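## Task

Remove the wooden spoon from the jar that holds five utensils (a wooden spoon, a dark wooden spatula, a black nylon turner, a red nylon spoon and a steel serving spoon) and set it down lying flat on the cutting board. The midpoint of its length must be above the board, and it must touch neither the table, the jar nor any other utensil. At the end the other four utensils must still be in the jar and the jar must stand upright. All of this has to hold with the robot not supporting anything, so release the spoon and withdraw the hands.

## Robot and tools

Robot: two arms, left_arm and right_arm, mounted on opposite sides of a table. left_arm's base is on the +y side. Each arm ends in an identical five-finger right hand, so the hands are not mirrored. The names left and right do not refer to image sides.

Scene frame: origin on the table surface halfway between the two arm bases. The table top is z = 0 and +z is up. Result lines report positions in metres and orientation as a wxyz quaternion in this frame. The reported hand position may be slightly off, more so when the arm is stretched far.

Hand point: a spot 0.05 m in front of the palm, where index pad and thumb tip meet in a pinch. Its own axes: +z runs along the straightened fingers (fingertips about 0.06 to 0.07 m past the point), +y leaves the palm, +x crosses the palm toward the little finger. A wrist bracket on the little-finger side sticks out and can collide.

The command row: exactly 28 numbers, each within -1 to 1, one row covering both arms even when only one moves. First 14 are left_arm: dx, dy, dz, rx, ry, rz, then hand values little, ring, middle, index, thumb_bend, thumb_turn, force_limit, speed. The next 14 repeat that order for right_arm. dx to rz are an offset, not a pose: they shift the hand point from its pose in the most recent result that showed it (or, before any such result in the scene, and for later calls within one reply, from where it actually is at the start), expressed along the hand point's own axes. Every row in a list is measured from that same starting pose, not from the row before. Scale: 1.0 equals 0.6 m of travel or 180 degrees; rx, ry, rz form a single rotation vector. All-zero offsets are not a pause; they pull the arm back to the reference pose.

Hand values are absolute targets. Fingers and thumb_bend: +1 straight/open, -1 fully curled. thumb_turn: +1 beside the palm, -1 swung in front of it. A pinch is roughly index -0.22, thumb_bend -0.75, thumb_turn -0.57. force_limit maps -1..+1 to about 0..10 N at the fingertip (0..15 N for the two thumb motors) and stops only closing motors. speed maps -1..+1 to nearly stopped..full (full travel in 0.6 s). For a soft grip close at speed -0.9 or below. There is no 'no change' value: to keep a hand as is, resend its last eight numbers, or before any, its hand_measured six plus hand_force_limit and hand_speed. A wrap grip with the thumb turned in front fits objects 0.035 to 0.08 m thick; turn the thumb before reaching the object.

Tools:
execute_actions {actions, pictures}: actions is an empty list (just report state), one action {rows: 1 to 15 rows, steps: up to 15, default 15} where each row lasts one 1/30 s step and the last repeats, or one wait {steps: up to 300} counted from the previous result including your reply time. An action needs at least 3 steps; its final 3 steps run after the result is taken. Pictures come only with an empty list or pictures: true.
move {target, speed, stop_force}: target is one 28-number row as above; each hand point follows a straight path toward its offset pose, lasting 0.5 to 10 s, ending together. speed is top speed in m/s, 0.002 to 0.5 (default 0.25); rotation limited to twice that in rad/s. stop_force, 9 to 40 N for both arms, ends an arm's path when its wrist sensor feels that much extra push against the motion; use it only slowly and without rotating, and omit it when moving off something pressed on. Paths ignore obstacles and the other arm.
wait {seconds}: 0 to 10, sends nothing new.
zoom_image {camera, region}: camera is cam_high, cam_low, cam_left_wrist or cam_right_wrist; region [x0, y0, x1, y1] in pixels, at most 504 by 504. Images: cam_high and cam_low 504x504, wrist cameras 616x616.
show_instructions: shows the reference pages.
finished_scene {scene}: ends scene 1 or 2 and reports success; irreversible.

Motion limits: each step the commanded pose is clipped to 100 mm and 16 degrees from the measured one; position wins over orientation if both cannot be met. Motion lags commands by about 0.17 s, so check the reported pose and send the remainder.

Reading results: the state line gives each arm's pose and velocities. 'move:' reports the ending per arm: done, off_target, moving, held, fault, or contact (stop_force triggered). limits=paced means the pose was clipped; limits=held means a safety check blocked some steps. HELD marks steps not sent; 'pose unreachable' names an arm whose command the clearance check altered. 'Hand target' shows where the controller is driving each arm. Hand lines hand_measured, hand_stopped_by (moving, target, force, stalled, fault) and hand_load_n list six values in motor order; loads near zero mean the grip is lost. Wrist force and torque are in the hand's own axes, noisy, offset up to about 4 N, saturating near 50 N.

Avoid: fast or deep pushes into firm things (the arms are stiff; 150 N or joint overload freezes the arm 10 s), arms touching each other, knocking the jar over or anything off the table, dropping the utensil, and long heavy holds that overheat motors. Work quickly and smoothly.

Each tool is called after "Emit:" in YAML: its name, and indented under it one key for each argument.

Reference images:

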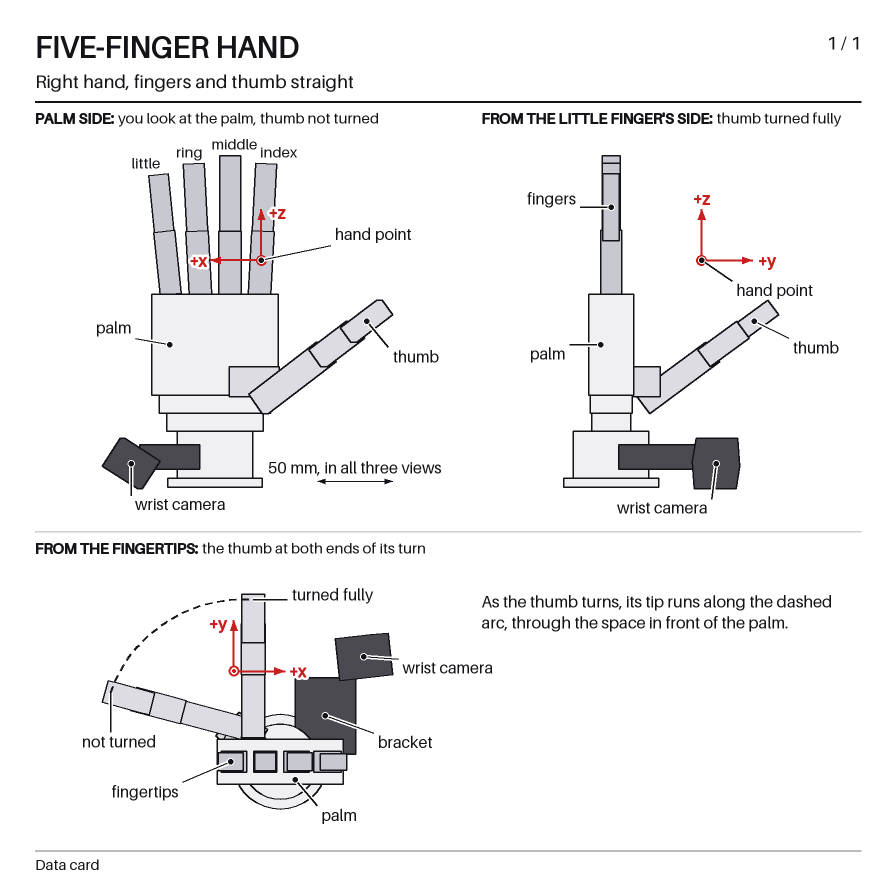

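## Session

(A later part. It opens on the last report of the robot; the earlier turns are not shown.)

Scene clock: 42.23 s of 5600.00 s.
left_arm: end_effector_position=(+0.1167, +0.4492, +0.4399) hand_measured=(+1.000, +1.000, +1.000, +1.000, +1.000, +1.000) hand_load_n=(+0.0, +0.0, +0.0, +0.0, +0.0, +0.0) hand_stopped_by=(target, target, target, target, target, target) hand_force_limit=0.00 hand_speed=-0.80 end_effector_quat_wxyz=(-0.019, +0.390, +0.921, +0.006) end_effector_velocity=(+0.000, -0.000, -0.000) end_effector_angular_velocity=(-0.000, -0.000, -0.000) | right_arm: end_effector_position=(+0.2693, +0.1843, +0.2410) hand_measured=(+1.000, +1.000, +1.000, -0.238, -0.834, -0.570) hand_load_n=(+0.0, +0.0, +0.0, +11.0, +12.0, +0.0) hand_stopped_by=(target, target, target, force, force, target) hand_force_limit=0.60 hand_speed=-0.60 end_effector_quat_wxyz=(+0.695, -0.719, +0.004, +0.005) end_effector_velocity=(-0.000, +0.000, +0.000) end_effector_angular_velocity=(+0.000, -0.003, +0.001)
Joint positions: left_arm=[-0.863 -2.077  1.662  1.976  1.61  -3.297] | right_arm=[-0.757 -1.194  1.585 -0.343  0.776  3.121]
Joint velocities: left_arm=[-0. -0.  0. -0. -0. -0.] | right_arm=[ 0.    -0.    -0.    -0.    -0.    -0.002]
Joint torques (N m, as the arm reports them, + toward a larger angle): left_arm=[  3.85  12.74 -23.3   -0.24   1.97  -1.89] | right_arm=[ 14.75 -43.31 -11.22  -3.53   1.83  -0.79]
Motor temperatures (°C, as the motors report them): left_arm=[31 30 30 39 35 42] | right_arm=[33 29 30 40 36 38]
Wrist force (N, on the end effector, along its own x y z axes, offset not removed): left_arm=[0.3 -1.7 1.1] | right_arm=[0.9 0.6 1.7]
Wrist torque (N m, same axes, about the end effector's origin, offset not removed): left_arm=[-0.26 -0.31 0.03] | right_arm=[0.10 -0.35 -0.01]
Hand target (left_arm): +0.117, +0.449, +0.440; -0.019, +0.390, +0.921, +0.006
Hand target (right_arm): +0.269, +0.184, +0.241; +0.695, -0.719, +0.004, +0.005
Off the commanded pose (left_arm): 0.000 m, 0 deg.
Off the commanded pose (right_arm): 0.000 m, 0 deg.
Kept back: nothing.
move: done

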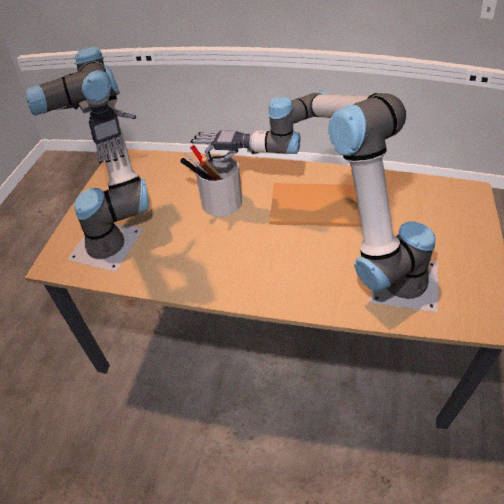

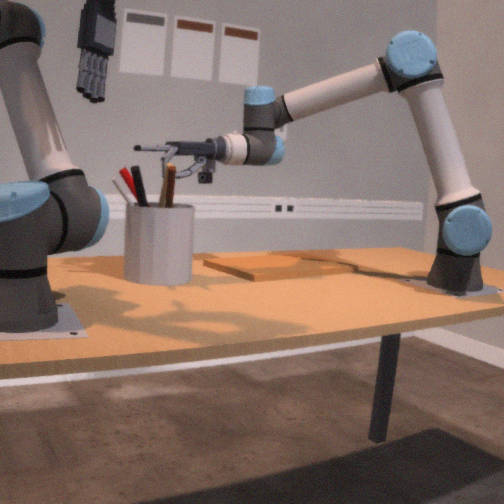

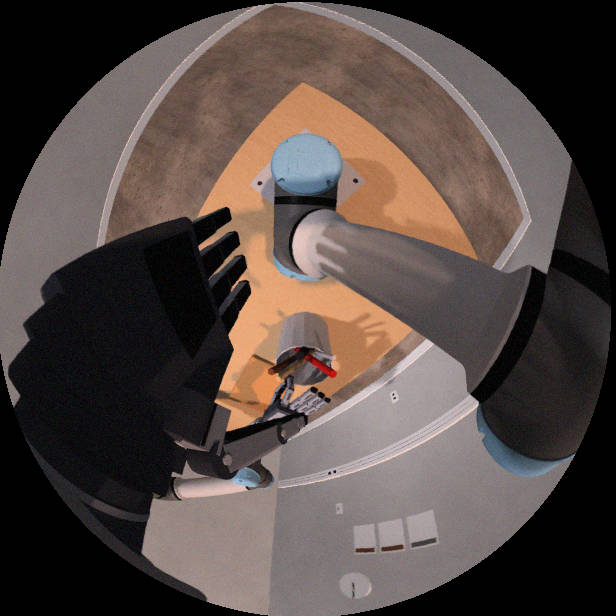

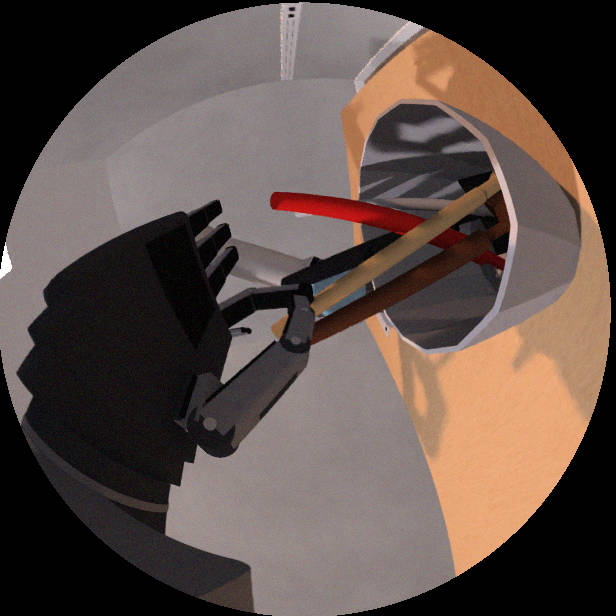

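Emit:
move:
  target: [0,0,0,0,0,0,1,1,1,1,1,1,0,-0.8,0,0,0,0,0,0,1,1,1,0.3,-0.45,-0.57,0.6,0]

Emit:
move:
  target: [0,0,0,0,0,0,1,1,1,1,1,1,0,-0.8,-0.016,0,0,0,0,0,1,1,1,0.3,-0.45,-0.57,0.6,0]
  speed: 0.03

Emit:
move:
  target: [0,0,0,0,0,0,1,1,1,1,1,1,0,-0.8,0,0,0,0,0,0,1,1,1,-0.6,-0.9,-0.57,0.6,-0.6]

Scene clock: 43.17 s of 5600.00 s.
left_arm: end_effector_position=(+0.1167, +0.4492, +0.4399) hand_measured=(+1.000, +1.000, +1.000, +1.000, +1.000, +1.000) hand_load_n=(+0.0, +0.0, +0.0, +0.0, +0.0, +0.0) hand_stopped_by=(target, target, target, target, target, target) hand_force_limit=0.00 hand_speed=-0.80 end_effector_quat_wxyz=(-0.019, +0.390, +0.921, +0.006) end_effector_velocity=(-0.000, -0.000, +0.000) end_effector_angular_velocity=(-0.000, -0.001, -0.002) | right_arm: end_effector_position=(+0.2693, +0.1843, +0.2410) hand_measured=(+1.000, +1.000, +1.000, +0.300, -0.450, -0.570) hand_load_n=(+0.0, +0.0, +0.0, +0.0, +0.0, +0.0) hand_stopped_by=(target, target, target, target, target, target) hand_force_limit=0.60 hand_speed=0.00 end_effector_quat_wxyz=(+0.695, -0.719, +0.004, +0.005) end_effector_velocity=(+0.000, +0.000, -0.000) end_effector_angular_velocity=(-0.000, -0.001, -0.000)
Joint positions: left_arm=[-0.863 -2.077  1.662  1.976  1.61  -3.297] | right_arm=[-0.757 -1.194  1.585 -0.344  0.776  3.121]
Joint velocities: left_arm=[-0.001  0.001 -0.     0.    -0.001  0.001] | right_arm=[-0.     0.001 -0.001  0.     0.    -0.001]
Joint torques (N m, as the arm reports them, + toward a larger angle): left_arm=[  3.96  12.7  -23.03  -0.15   2.03  -1.85] | right_arm=[ 12.97 -44.7  -11.31  -3.44   1.83  -0.36]
Motor temperatures (°C, as the motors report them): left_arm=[31 30 30 39 35 42] | right_arm=[33 29 30 40 36 38]
Wrist force (N, on the end effector, along its own x y z axes, offset not removed): left_arm=[0.5 -1.6 0.3] | right_arm=[0.0 1.4 0.9]
Wrist torque (N m, same axes, about the end effector's origin, offset not removed): left_arm=[-0.30 -0.32 0.05] | right_arm=[0.26 -0.12 -0.01]
Hand target (left_arm): +0.117, +0.449, +0.440; -0.019, +0.390, +0.921, +0.006
Hand target (right_arm): +0.269, +0.184, +0.241; +0.695, -0.719, +0.004, +0.005
Off the commanded pose (left_arm): 0.000 m, 0 deg.
Off the commanded pose (right_arm): 0.000 m, 0 deg.
Kept back: nothing.
move: done

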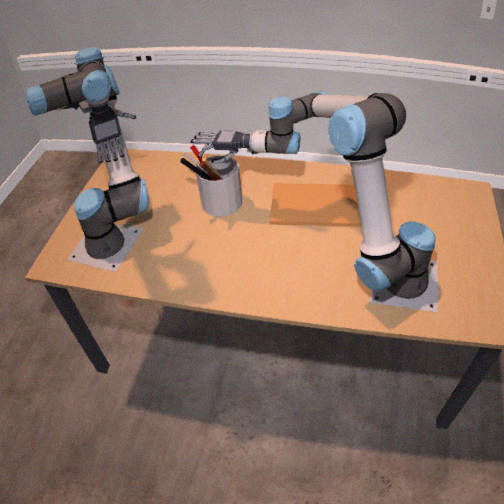

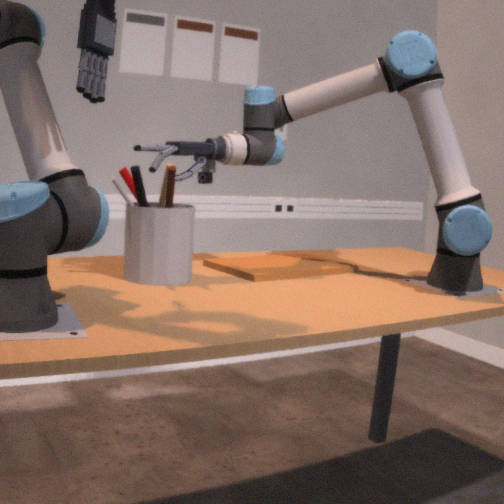

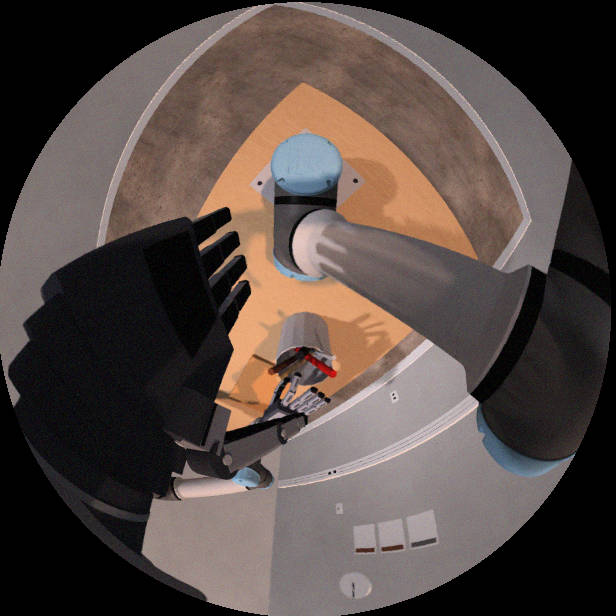

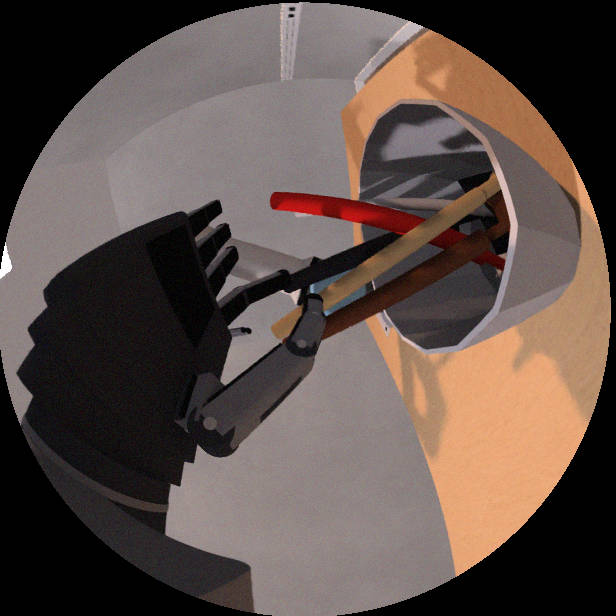

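Scene clock: 43.97 s of 5600.00 s.
left_arm: end_effector_position=(+0.1167, +0.4492, +0.4399) hand_measured=(+1.000, +1.000, +1.000, +1.000, +1.000, +1.000) hand_load_n=(+0.0, +0.0, +0.0, +0.0, +0.0, +0.0) hand_stopped_by=(target, target, target, target, target, target) hand_force_limit=0.00 hand_speed=-0.80 end_effector_quat_wxyz=(-0.019, +0.390, +0.921, +0.006) end_effector_velocity=(-0.000, -0.000, -0.000) end_effector_angular_velocity=(-0.001, +0.001, -0.000) | right_arm: end_effector_position=(+0.2600, +0.1843, +0.2411) hand_measured=(+1.000, +1.000, +1.000, +0.300, -0.450, -0.570) hand_load_n=(+0.0, +0.0, +0.0, +0.0, +0.0, +0.0) hand_stopped_by=(target, target, target, target, target, target) hand_force_limit=0.60 hand_speed=0.00 end_effector_quat_wxyz=(+0.695, -0.719, +0.004, +0.005) end_effector_velocity=(-0.004, +0.000, +0.000) end_effector_angular_velocity=(+0.000, -0.001, +0.002)
Joint positions: left_arm=[-0.863 -2.077  1.662  1.976  1.61  -3.297] | right_arm=[-0.744 -1.205  1.6   -0.348  0.789  3.122]
Joint velocities: left_arm=[ 0.     0.    -0.    -0.001 -0.     0.   ] | right_arm=[ 0.005 -0.003  0.004 -0.002  0.002 -0.   ]
Joint torques (N m, as the arm reports them, + toward a larger angle): left_arm=[  3.5   12.96 -22.99  -0.18   2.03  -1.91] | right_arm=[ 13.25 -42.8  -12.72  -3.62   1.61   2.61]
Motor temperatures (°C, as the motors report them): left_arm=[31 30 30 39 35 42] | right_arm=[33 29 30 40 36 38]
Wrist force (N, on the end effector, along its own x y z axes, offset not removed): left_arm=[0.8 -0.5 0.8] | right_arm=[1.0 2.8 1.8]
Wrist torque (N m, same axes, about the end effector's origin, offset not removed): left_arm=[-0.09 -0.41 0.10] | right_arm=[0.47 -0.39 0.14]
Hand target (left_arm): +0.117, +0.449, +0.440; -0.019, +0.390, +0.921, +0.006
Hand target (right_arm): +0.260, +0.184, +0.241; +0.695, -0.719, +0.004, +0.005
Off the commanded pose (left_arm): 0.000 m, 0 deg.
Off the commanded pose (right_arm): 0.000 m, 0 deg.
Kept back: nothing.
move: done

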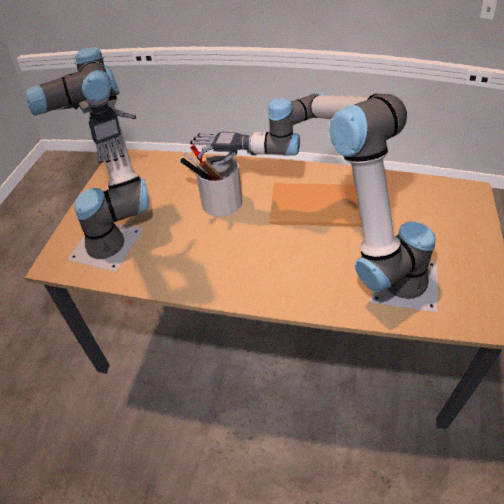

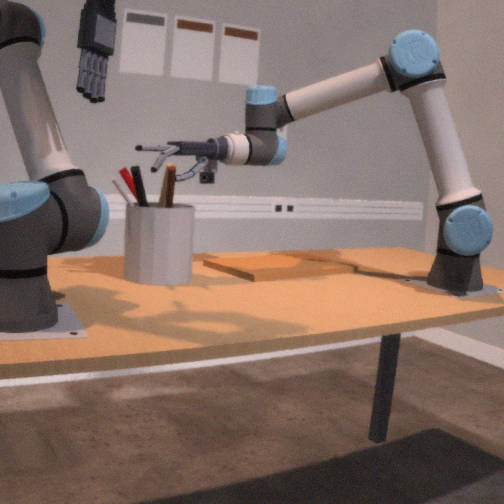

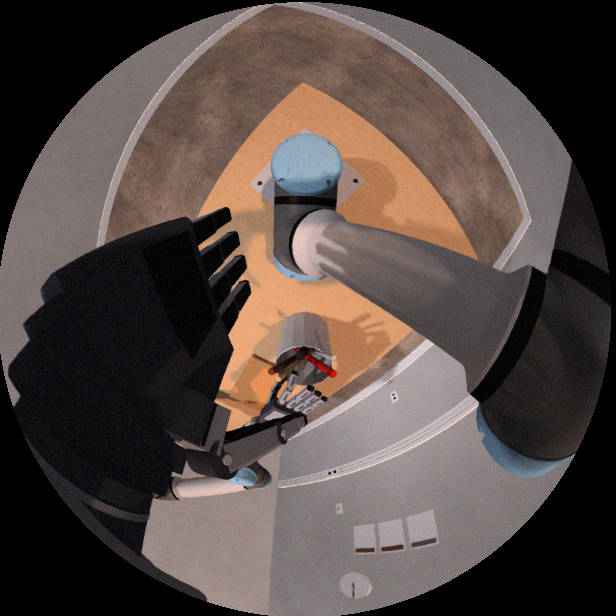

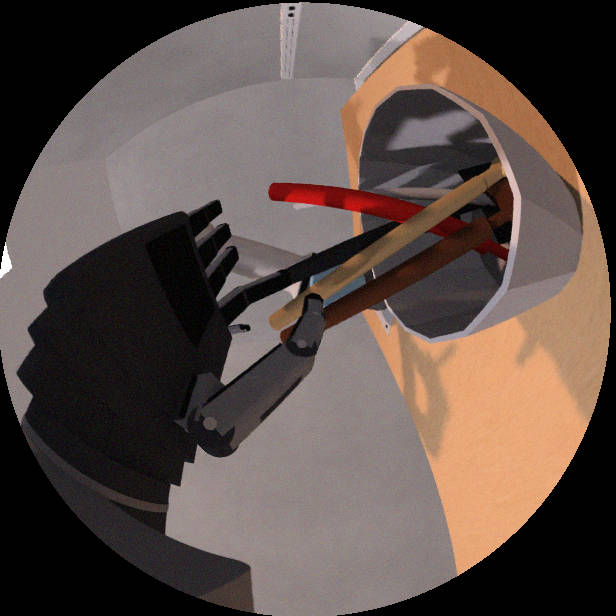

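Scene clock: 45.23 s of 5600.00 s.
left_arm: end_effector_position=(+0.1167, +0.4492, +0.4399) hand_measured=(+1.000, +1.000, +1.000, +1.000, +1.000, +1.000) hand_load_n=(+0.0, +0.0, +0.0, +0.0, +0.0, +0.0) hand_stopped_by=(target, target, target, target, target, target) hand_force_limit=0.00 hand_speed=-0.80 end_effector_quat_wxyz=(-0.019, +0.390, +0.921, +0.006) end_effector_velocity=(-0.000, -0.000, -0.000) end_effector_angular_velocity=(+0.001, -0.002, +0.001) | right_arm: end_effector_position=(+0.2600, +0.1843, +0.2411) hand_measured=(+1.000, +1.000, +1.000, -0.238, -0.834, -0.570) hand_load_n=(+0.0, +0.0, +0.0, +11.0, +12.0, +0.0) hand_stopped_by=(target, target, target, force, force, target) hand_force_limit=0.60 hand_speed=-0.60 end_effector_quat_wxyz=(+0.695, -0.719, +0.004, +0.005) end_effector_velocity=(-0.000, +0.000, -0.000) end_effector_angular_velocity=(-0.000, -0.001, +0.000)
Joint positions: left_arm=[-0.863 -2.077  1.662  1.976  1.61  -3.297] | right_arm=[-0.744 -1.205  1.6   -0.348  0.789  3.122]
Joint velocities: left_arm=[ 0.001  0.002  0.    -0.     0.    -0.   ] | right_arm=[ 0.001  0.    -0.     0.     0.001 -0.001]
Joint torques (N m, as the arm reports them, + toward a larger angle): left_arm=[  3.73  13.14 -23.11  -0.22   1.99  -1.87] | right_arm=[-13.7  -24.48 -30.33   1.32  -1.87   1.69]
Motor temperatures (°C, as the motors report them): left_arm=[31 30 30 39 35 42] | right_arm=[33 29 30 40 36 38]
Wrist force (N, on the end effector, along its own x y z axes, offset not removed): left_arm=[0.8 -1.0 0.8] | right_arm=[1.8 2.4 2.9]
Wrist torque (N m, same axes, about the end effector's origin, offset not removed): left_arm=[-0.23 -0.40 0.16] | right_arm=[0.41 -0.52 0.09]
Hand target (left_arm): +0.117, +0.449, +0.440; -0.019, +0.390, +0.921, +0.006
Hand target (right_arm): +0.260, +0.184, +0.241; +0.695, -0.719, +0.004, +0.005
Off the commanded pose (left_arm): 0.000 m, 0 deg.
Off the commanded pose (right_arm): 0.000 m, 0 deg.
Kept back: nothing.
move: done

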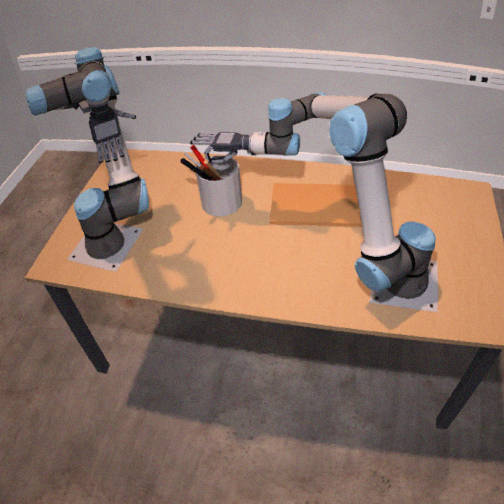

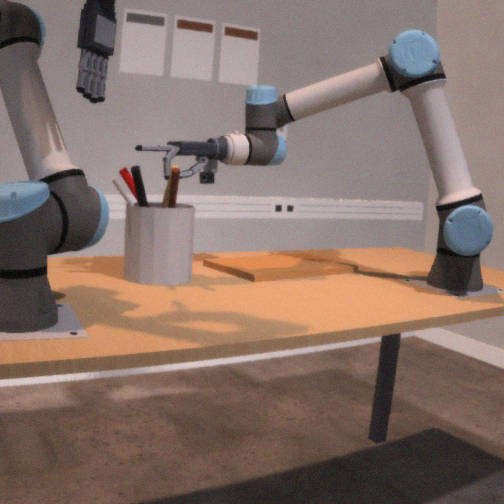

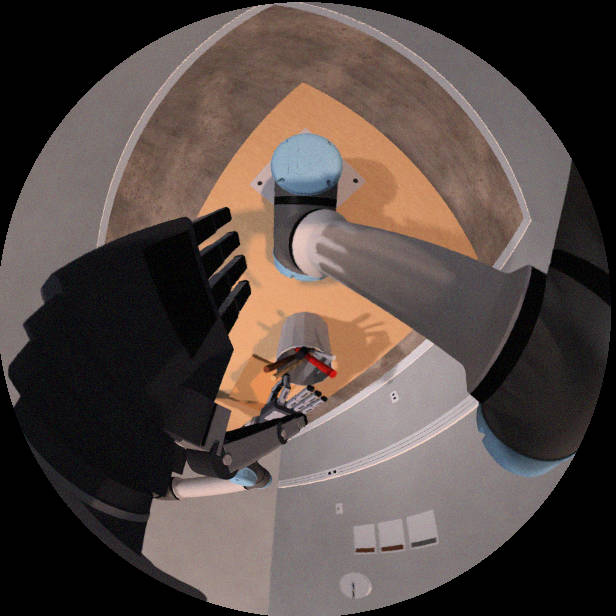

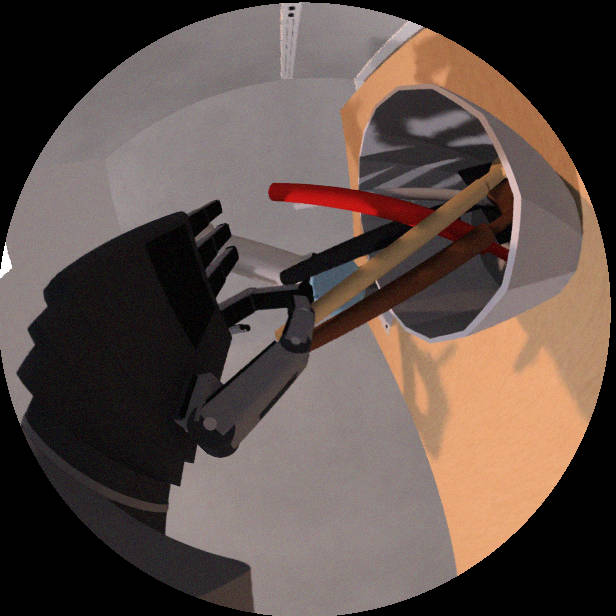

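Emit:
move:
  target: [0,0,0,0,0,0,1,1,1,1,1,1,0,-0.8,0,0,0,0,0,0,1,1,1,0.3,-0.45,-0.57,0.6,0]

Emit:
move:
  target: [0,0,0,0,0,0,1,1,1,1,1,1,0,-0.8,-0.02,0,0,0,0,0,1,1,1,0.3,-0.45,-0.57,0.6,0]
  speed: 0.03

Emit:
move:
  target: [0,0,0,0,0,0,1,1,1,1,1,1,0,-0.8,0,0,0,0,0,0,1,1,1,-0.6,-0.9,-0.57,0.6,-0.6]

Scene clock: 46.17 s of 5600.00 s.
left_arm: end_effector_position=(+0.1167, +0.4492, +0.4399) hand_measured=(+1.000, +1.000, +1.000, +1.000, +1.000, +1.000) hand_load_n=(+0.0, +0.0, +0.0, +0.0, +0.0, +0.0) hand_stopped_by=(target, target, target, target, target, target) hand_force_limit=0.00 hand_speed=-0.80 end_effector_quat_wxyz=(-0.019, +0.390, +0.921, +0.006) end_effector_velocity=(-0.000, +0.000, -0.000) end_effector_angular_velocity=(-0.001, +0.002, -0.000) | right_arm: end_effector_position=(+0.2600, +0.1843, +0.2411) hand_measured=(+1.000, +1.000, +1.000, +0.300, -0.450, -0.570) hand_load_n=(+0.0, +0.0, +0.0, +0.0, +0.0, +0.0) hand_stopped_by=(target, target, target, target, target, target) hand_force_limit=0.60 hand_speed=0.00 end_effector_quat_wxyz=(+0.695, -0.719, +0.004, +0.005) end_effector_velocity=(-0.000, -0.000, +0.000) end_effector_angular_velocity=(+0.000, -0.002, +0.000)
Joint positions: left_arm=[-0.863 -2.077  1.662  1.976  1.61  -3.297] | right_arm=[-0.744 -1.205  1.6   -0.348  0.789  3.122]
Joint velocities: left_arm=[-0.001 -0.001  0.    -0.001  0.    -0.001] | right_arm=[ 0.    -0.001  0.     0.    -0.    -0.002]
Joint torques (N m, as the arm reports them, + toward a larger angle): left_arm=[  3.76  12.88 -22.64  -0.24   1.98  -1.88] | right_arm=[-10.89 -25.11 -29.97   0.21  -1.64   1.45]
Motor temperatures (°C, as the motors report them): left_arm=[31 30 30 39 35 42] | right_arm=[33 29 30 40 36 38]
Wrist force (N, on the end effector, along its own x y z axes, offset not removed): left_arm=[-0.4 -1.0 0.8] | right_arm=[0.9 3.2 3.8]
Wrist torque (N m, same axes, about the end effector's origin, offset not removed): left_arm=[-0.15 -0.23 0.07] | right_arm=[0.31 -0.42 0.07]
Hand target (left_arm): +0.117, +0.449, +0.440; -0.019, +0.390, +0.921, +0.006
Hand target (right_arm): +0.260, +0.184, +0.241; +0.695, -0.719, +0.004, +0.005
Off the commanded pose (left_arm): 0.000 m, 0 deg.
Off the commanded pose (right_arm): 0.000 m, 0 deg.
Kept back: nothing.
move: done

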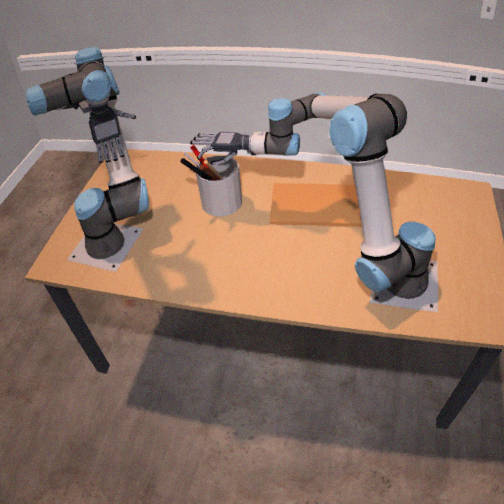

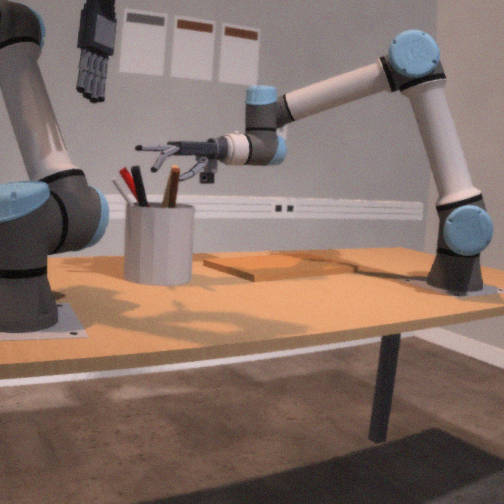

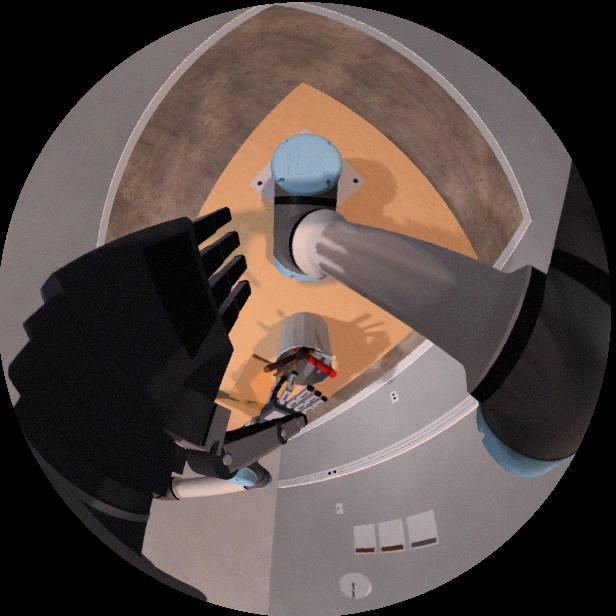

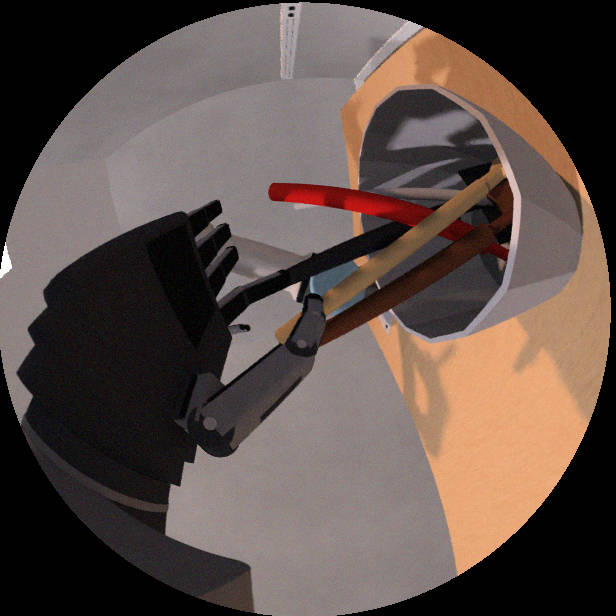

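Scene clock: 47.00 s of 5600.00 s.
left_arm: end_effector_position=(+0.1167, +0.4492, +0.4399) hand_measured=(+1.000, +1.000, +1.000, +1.000, +1.000, +1.000) hand_load_n=(+0.0, +0.0, +0.0, +0.0, +0.0, +0.0) hand_stopped_by=(target, target, target, target, target, target) hand_force_limit=0.00 hand_speed=-0.80 end_effector_quat_wxyz=(-0.019, +0.390, +0.921, +0.006) end_effector_velocity=(-0.000, -0.000, +0.000) end_effector_angular_velocity=(+0.000, +0.000, -0.001) | right_arm: end_effector_position=(+0.2484, +0.1843, +0.2412) hand_measured=(+1.000, +1.000, +1.000, +0.300, -0.450, -0.570) hand_load_n=(+0.0, +0.0, +0.0, +0.0, +0.0, -0.5) hand_stopped_by=(target, target, target, target, target, target) hand_force_limit=0.60 hand_speed=0.00 end_effector_quat_wxyz=(+0.695, -0.719, +0.004, +0.005) end_effector_velocity=(-0.003, -0.000, -0.000) end_effector_angular_velocity=(-0.000, -0.000, -0.000)
Joint positions: left_arm=[-0.863 -2.077  1.662  1.976  1.61  -3.297] | right_arm=[-0.728 -1.218  1.618 -0.354  0.805  3.123]
Joint velocities: left_arm=[-0.001  0.    -0.    -0.     0.     0.   ] | right_arm=[ 0.004 -0.003  0.004 -0.001  0.004 -0.   ]
Joint torques (N m, as the arm reports them, + toward a larger angle): left_arm=[  3.65  12.46 -23.23  -0.18   2.04  -1.82] | right_arm=[ 12.37 -40.95 -10.13  -3.57   1.74   2.48]
Motor temperatures (°C, as the motors report them): left_arm=[31 30 30 39 35 42] | right_arm=[33 29 30 40 36 38]
Wrist force (N, on the end effector, along its own x y z axes, offset not removed): left_arm=[-0.4 -2.0 0.5] | right_arm=[2.3 1.1 1.7]
Wrist torque (N m, same axes, about the end effector's origin, offset not removed): left_arm=[-0.30 -0.23 0.03] | right_arm=[0.20 -0.56 0.13]
Hand target (left_arm): +0.117, +0.449, +0.440; -0.019, +0.390, +0.921, +0.006
Hand target (right_arm): +0.248, +0.184, +0.241; +0.695, -0.719, +0.004, +0.005
Off the commanded pose (left_arm): 0.000 m, 0 deg.
Off the commanded pose (right_arm): 0.000 m, 0 deg.
Kept back: nothing.
move: done

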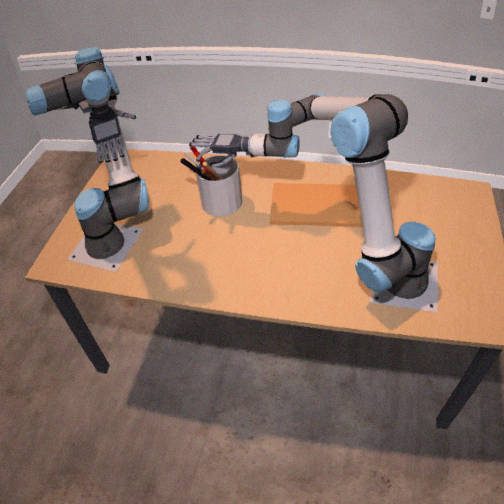

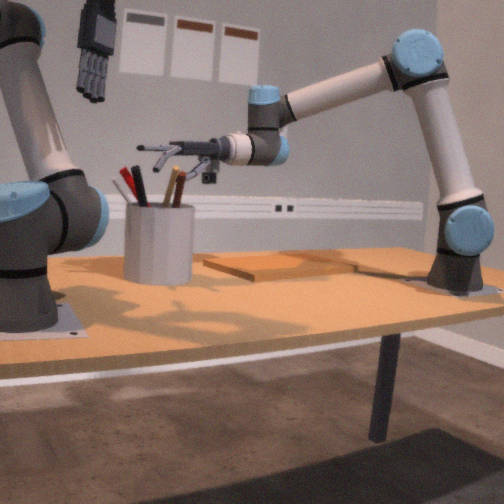

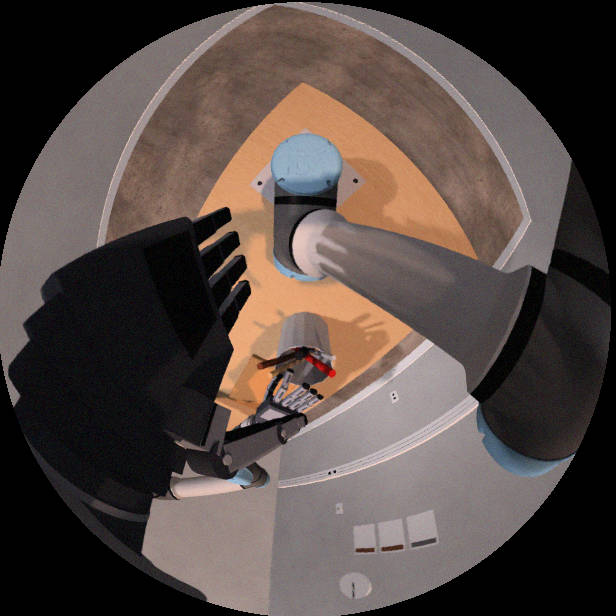

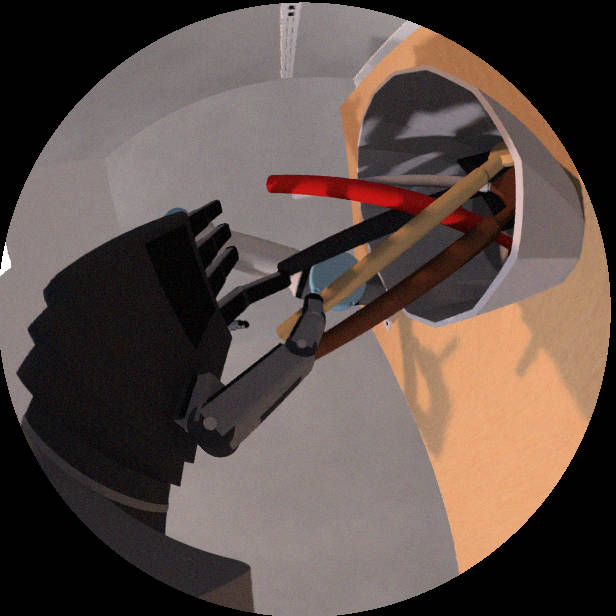

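Scene clock: 48.27 s of 5600.00 s.
left_arm: end_effector_position=(+0.1167, +0.4492, +0.4399) hand_measured=(+1.000, +1.000, +1.000, +1.000, +1.000, +1.000) hand_load_n=(+0.0, +0.0, +0.0, +0.0, +0.0, +0.0) hand_stopped_by=(target, target, target, target, target, target) hand_force_limit=0.00 hand_speed=-0.80 end_effector_quat_wxyz=(-0.019, +0.390, +0.921, +0.006) end_effector_velocity=(+0.000, -0.000, -0.000) end_effector_angular_velocity=(-0.001, -0.000, +0.001) | right_arm: end_effector_position=(+0.2484, +0.1843, +0.2412) hand_measured=(+1.000, +1.000, +1.000, -0.238, -0.834, -0.570) hand_load_n=(+0.0, +0.0, +0.0, +11.0, +12.0, +0.0) hand_stopped_by=(target, target, target, force, force, target) hand_force_limit=0.60 hand_speed=-0.60 end_effector_quat_wxyz=(+0.695, -0.719, +0.004, +0.005) end_effector_velocity=(+0.002, -0.000, +0.000) end_effector_angular_velocity=(+0.000, -0.001, -0.002)
Joint positions: left_arm=[-0.863 -2.077  1.662  1.976  1.61  -3.297] | right_arm=[-0.728 -1.218  1.618 -0.354  0.805  3.123]
Joint velocities: left_arm=[ 0.001  0.     0.    -0.    -0.001 -0.   ] | right_arm=[-0.002  0.    -0.    -0.    -0.001 -0.001]
Joint torques (N m, as the arm reports them, + toward a larger angle): left_arm=[  3.79  13.26 -23.92  -0.15   1.98  -1.83] | right_arm=[-13.24 -24.92 -30.71   1.05  -1.7    1.67]
Motor temperatures (°C, as the motors report them): left_arm=[31 30 30 39 35 42] | right_arm=[33 29 30 40 36 38]
Wrist force (N, on the end effector, along its own x y z axes, offset not removed): left_arm=[1.2 -1.1 1.7] | right_arm=[-0.2 3.5 2.3]
Wrist torque (N m, same axes, about the end effector's origin, offset not removed): left_arm=[-0.26 -0.49 0.11] | right_arm=[0.53 -0.08 0.04]
Hand target (left_arm): +0.117, +0.449, +0.440; -0.019, +0.390, +0.921, +0.006
Hand target (right_arm): +0.248, +0.184, +0.241; +0.695, -0.719, +0.004, +0.005
Off the commanded pose (left_arm): 0.000 m, 0 deg.
Off the commanded pose (right_arm): 0.000 m, 0 deg.
Kept back: nothing.
move: done

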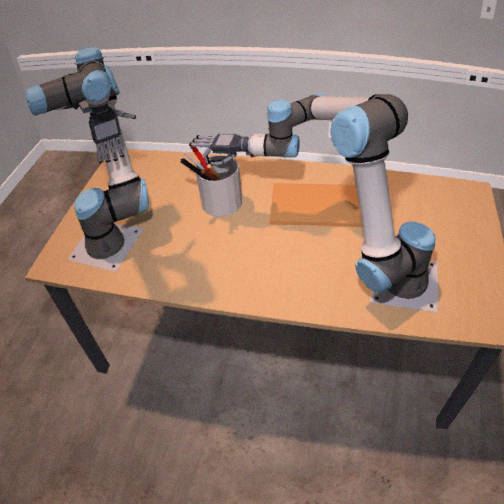

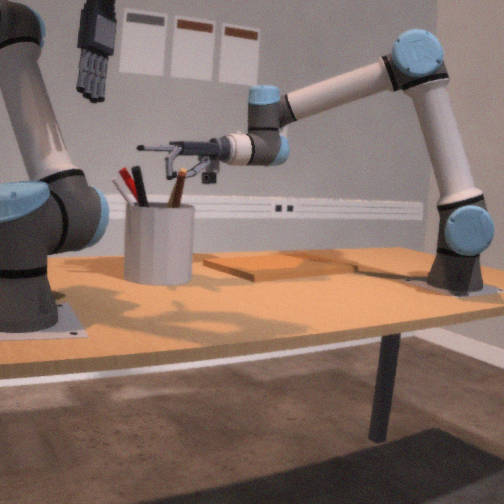

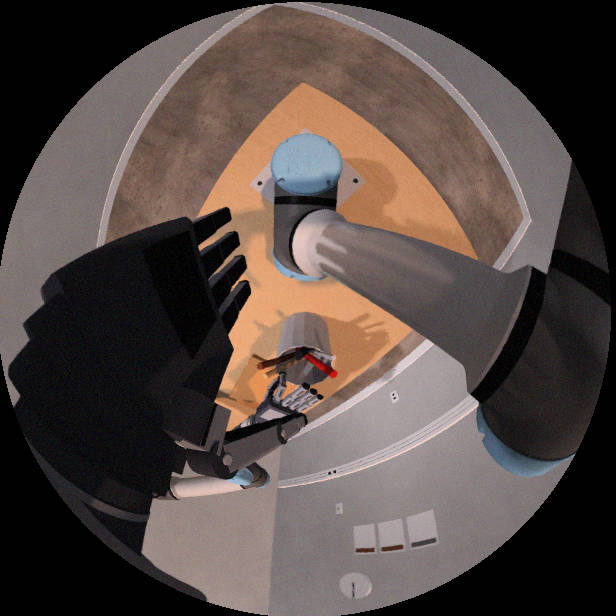

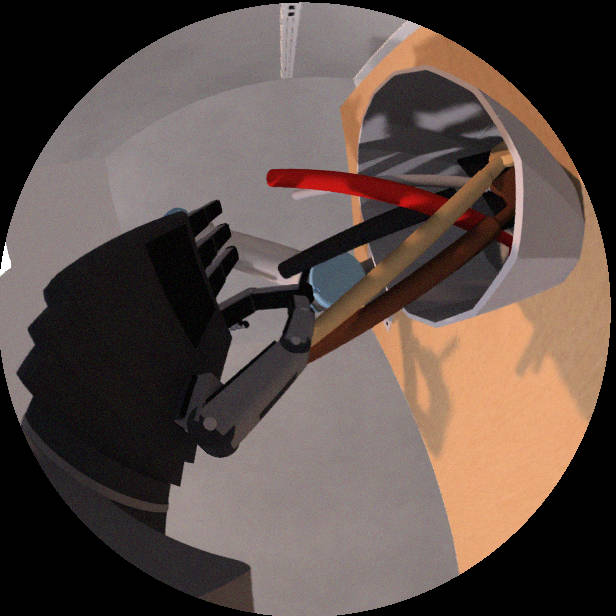

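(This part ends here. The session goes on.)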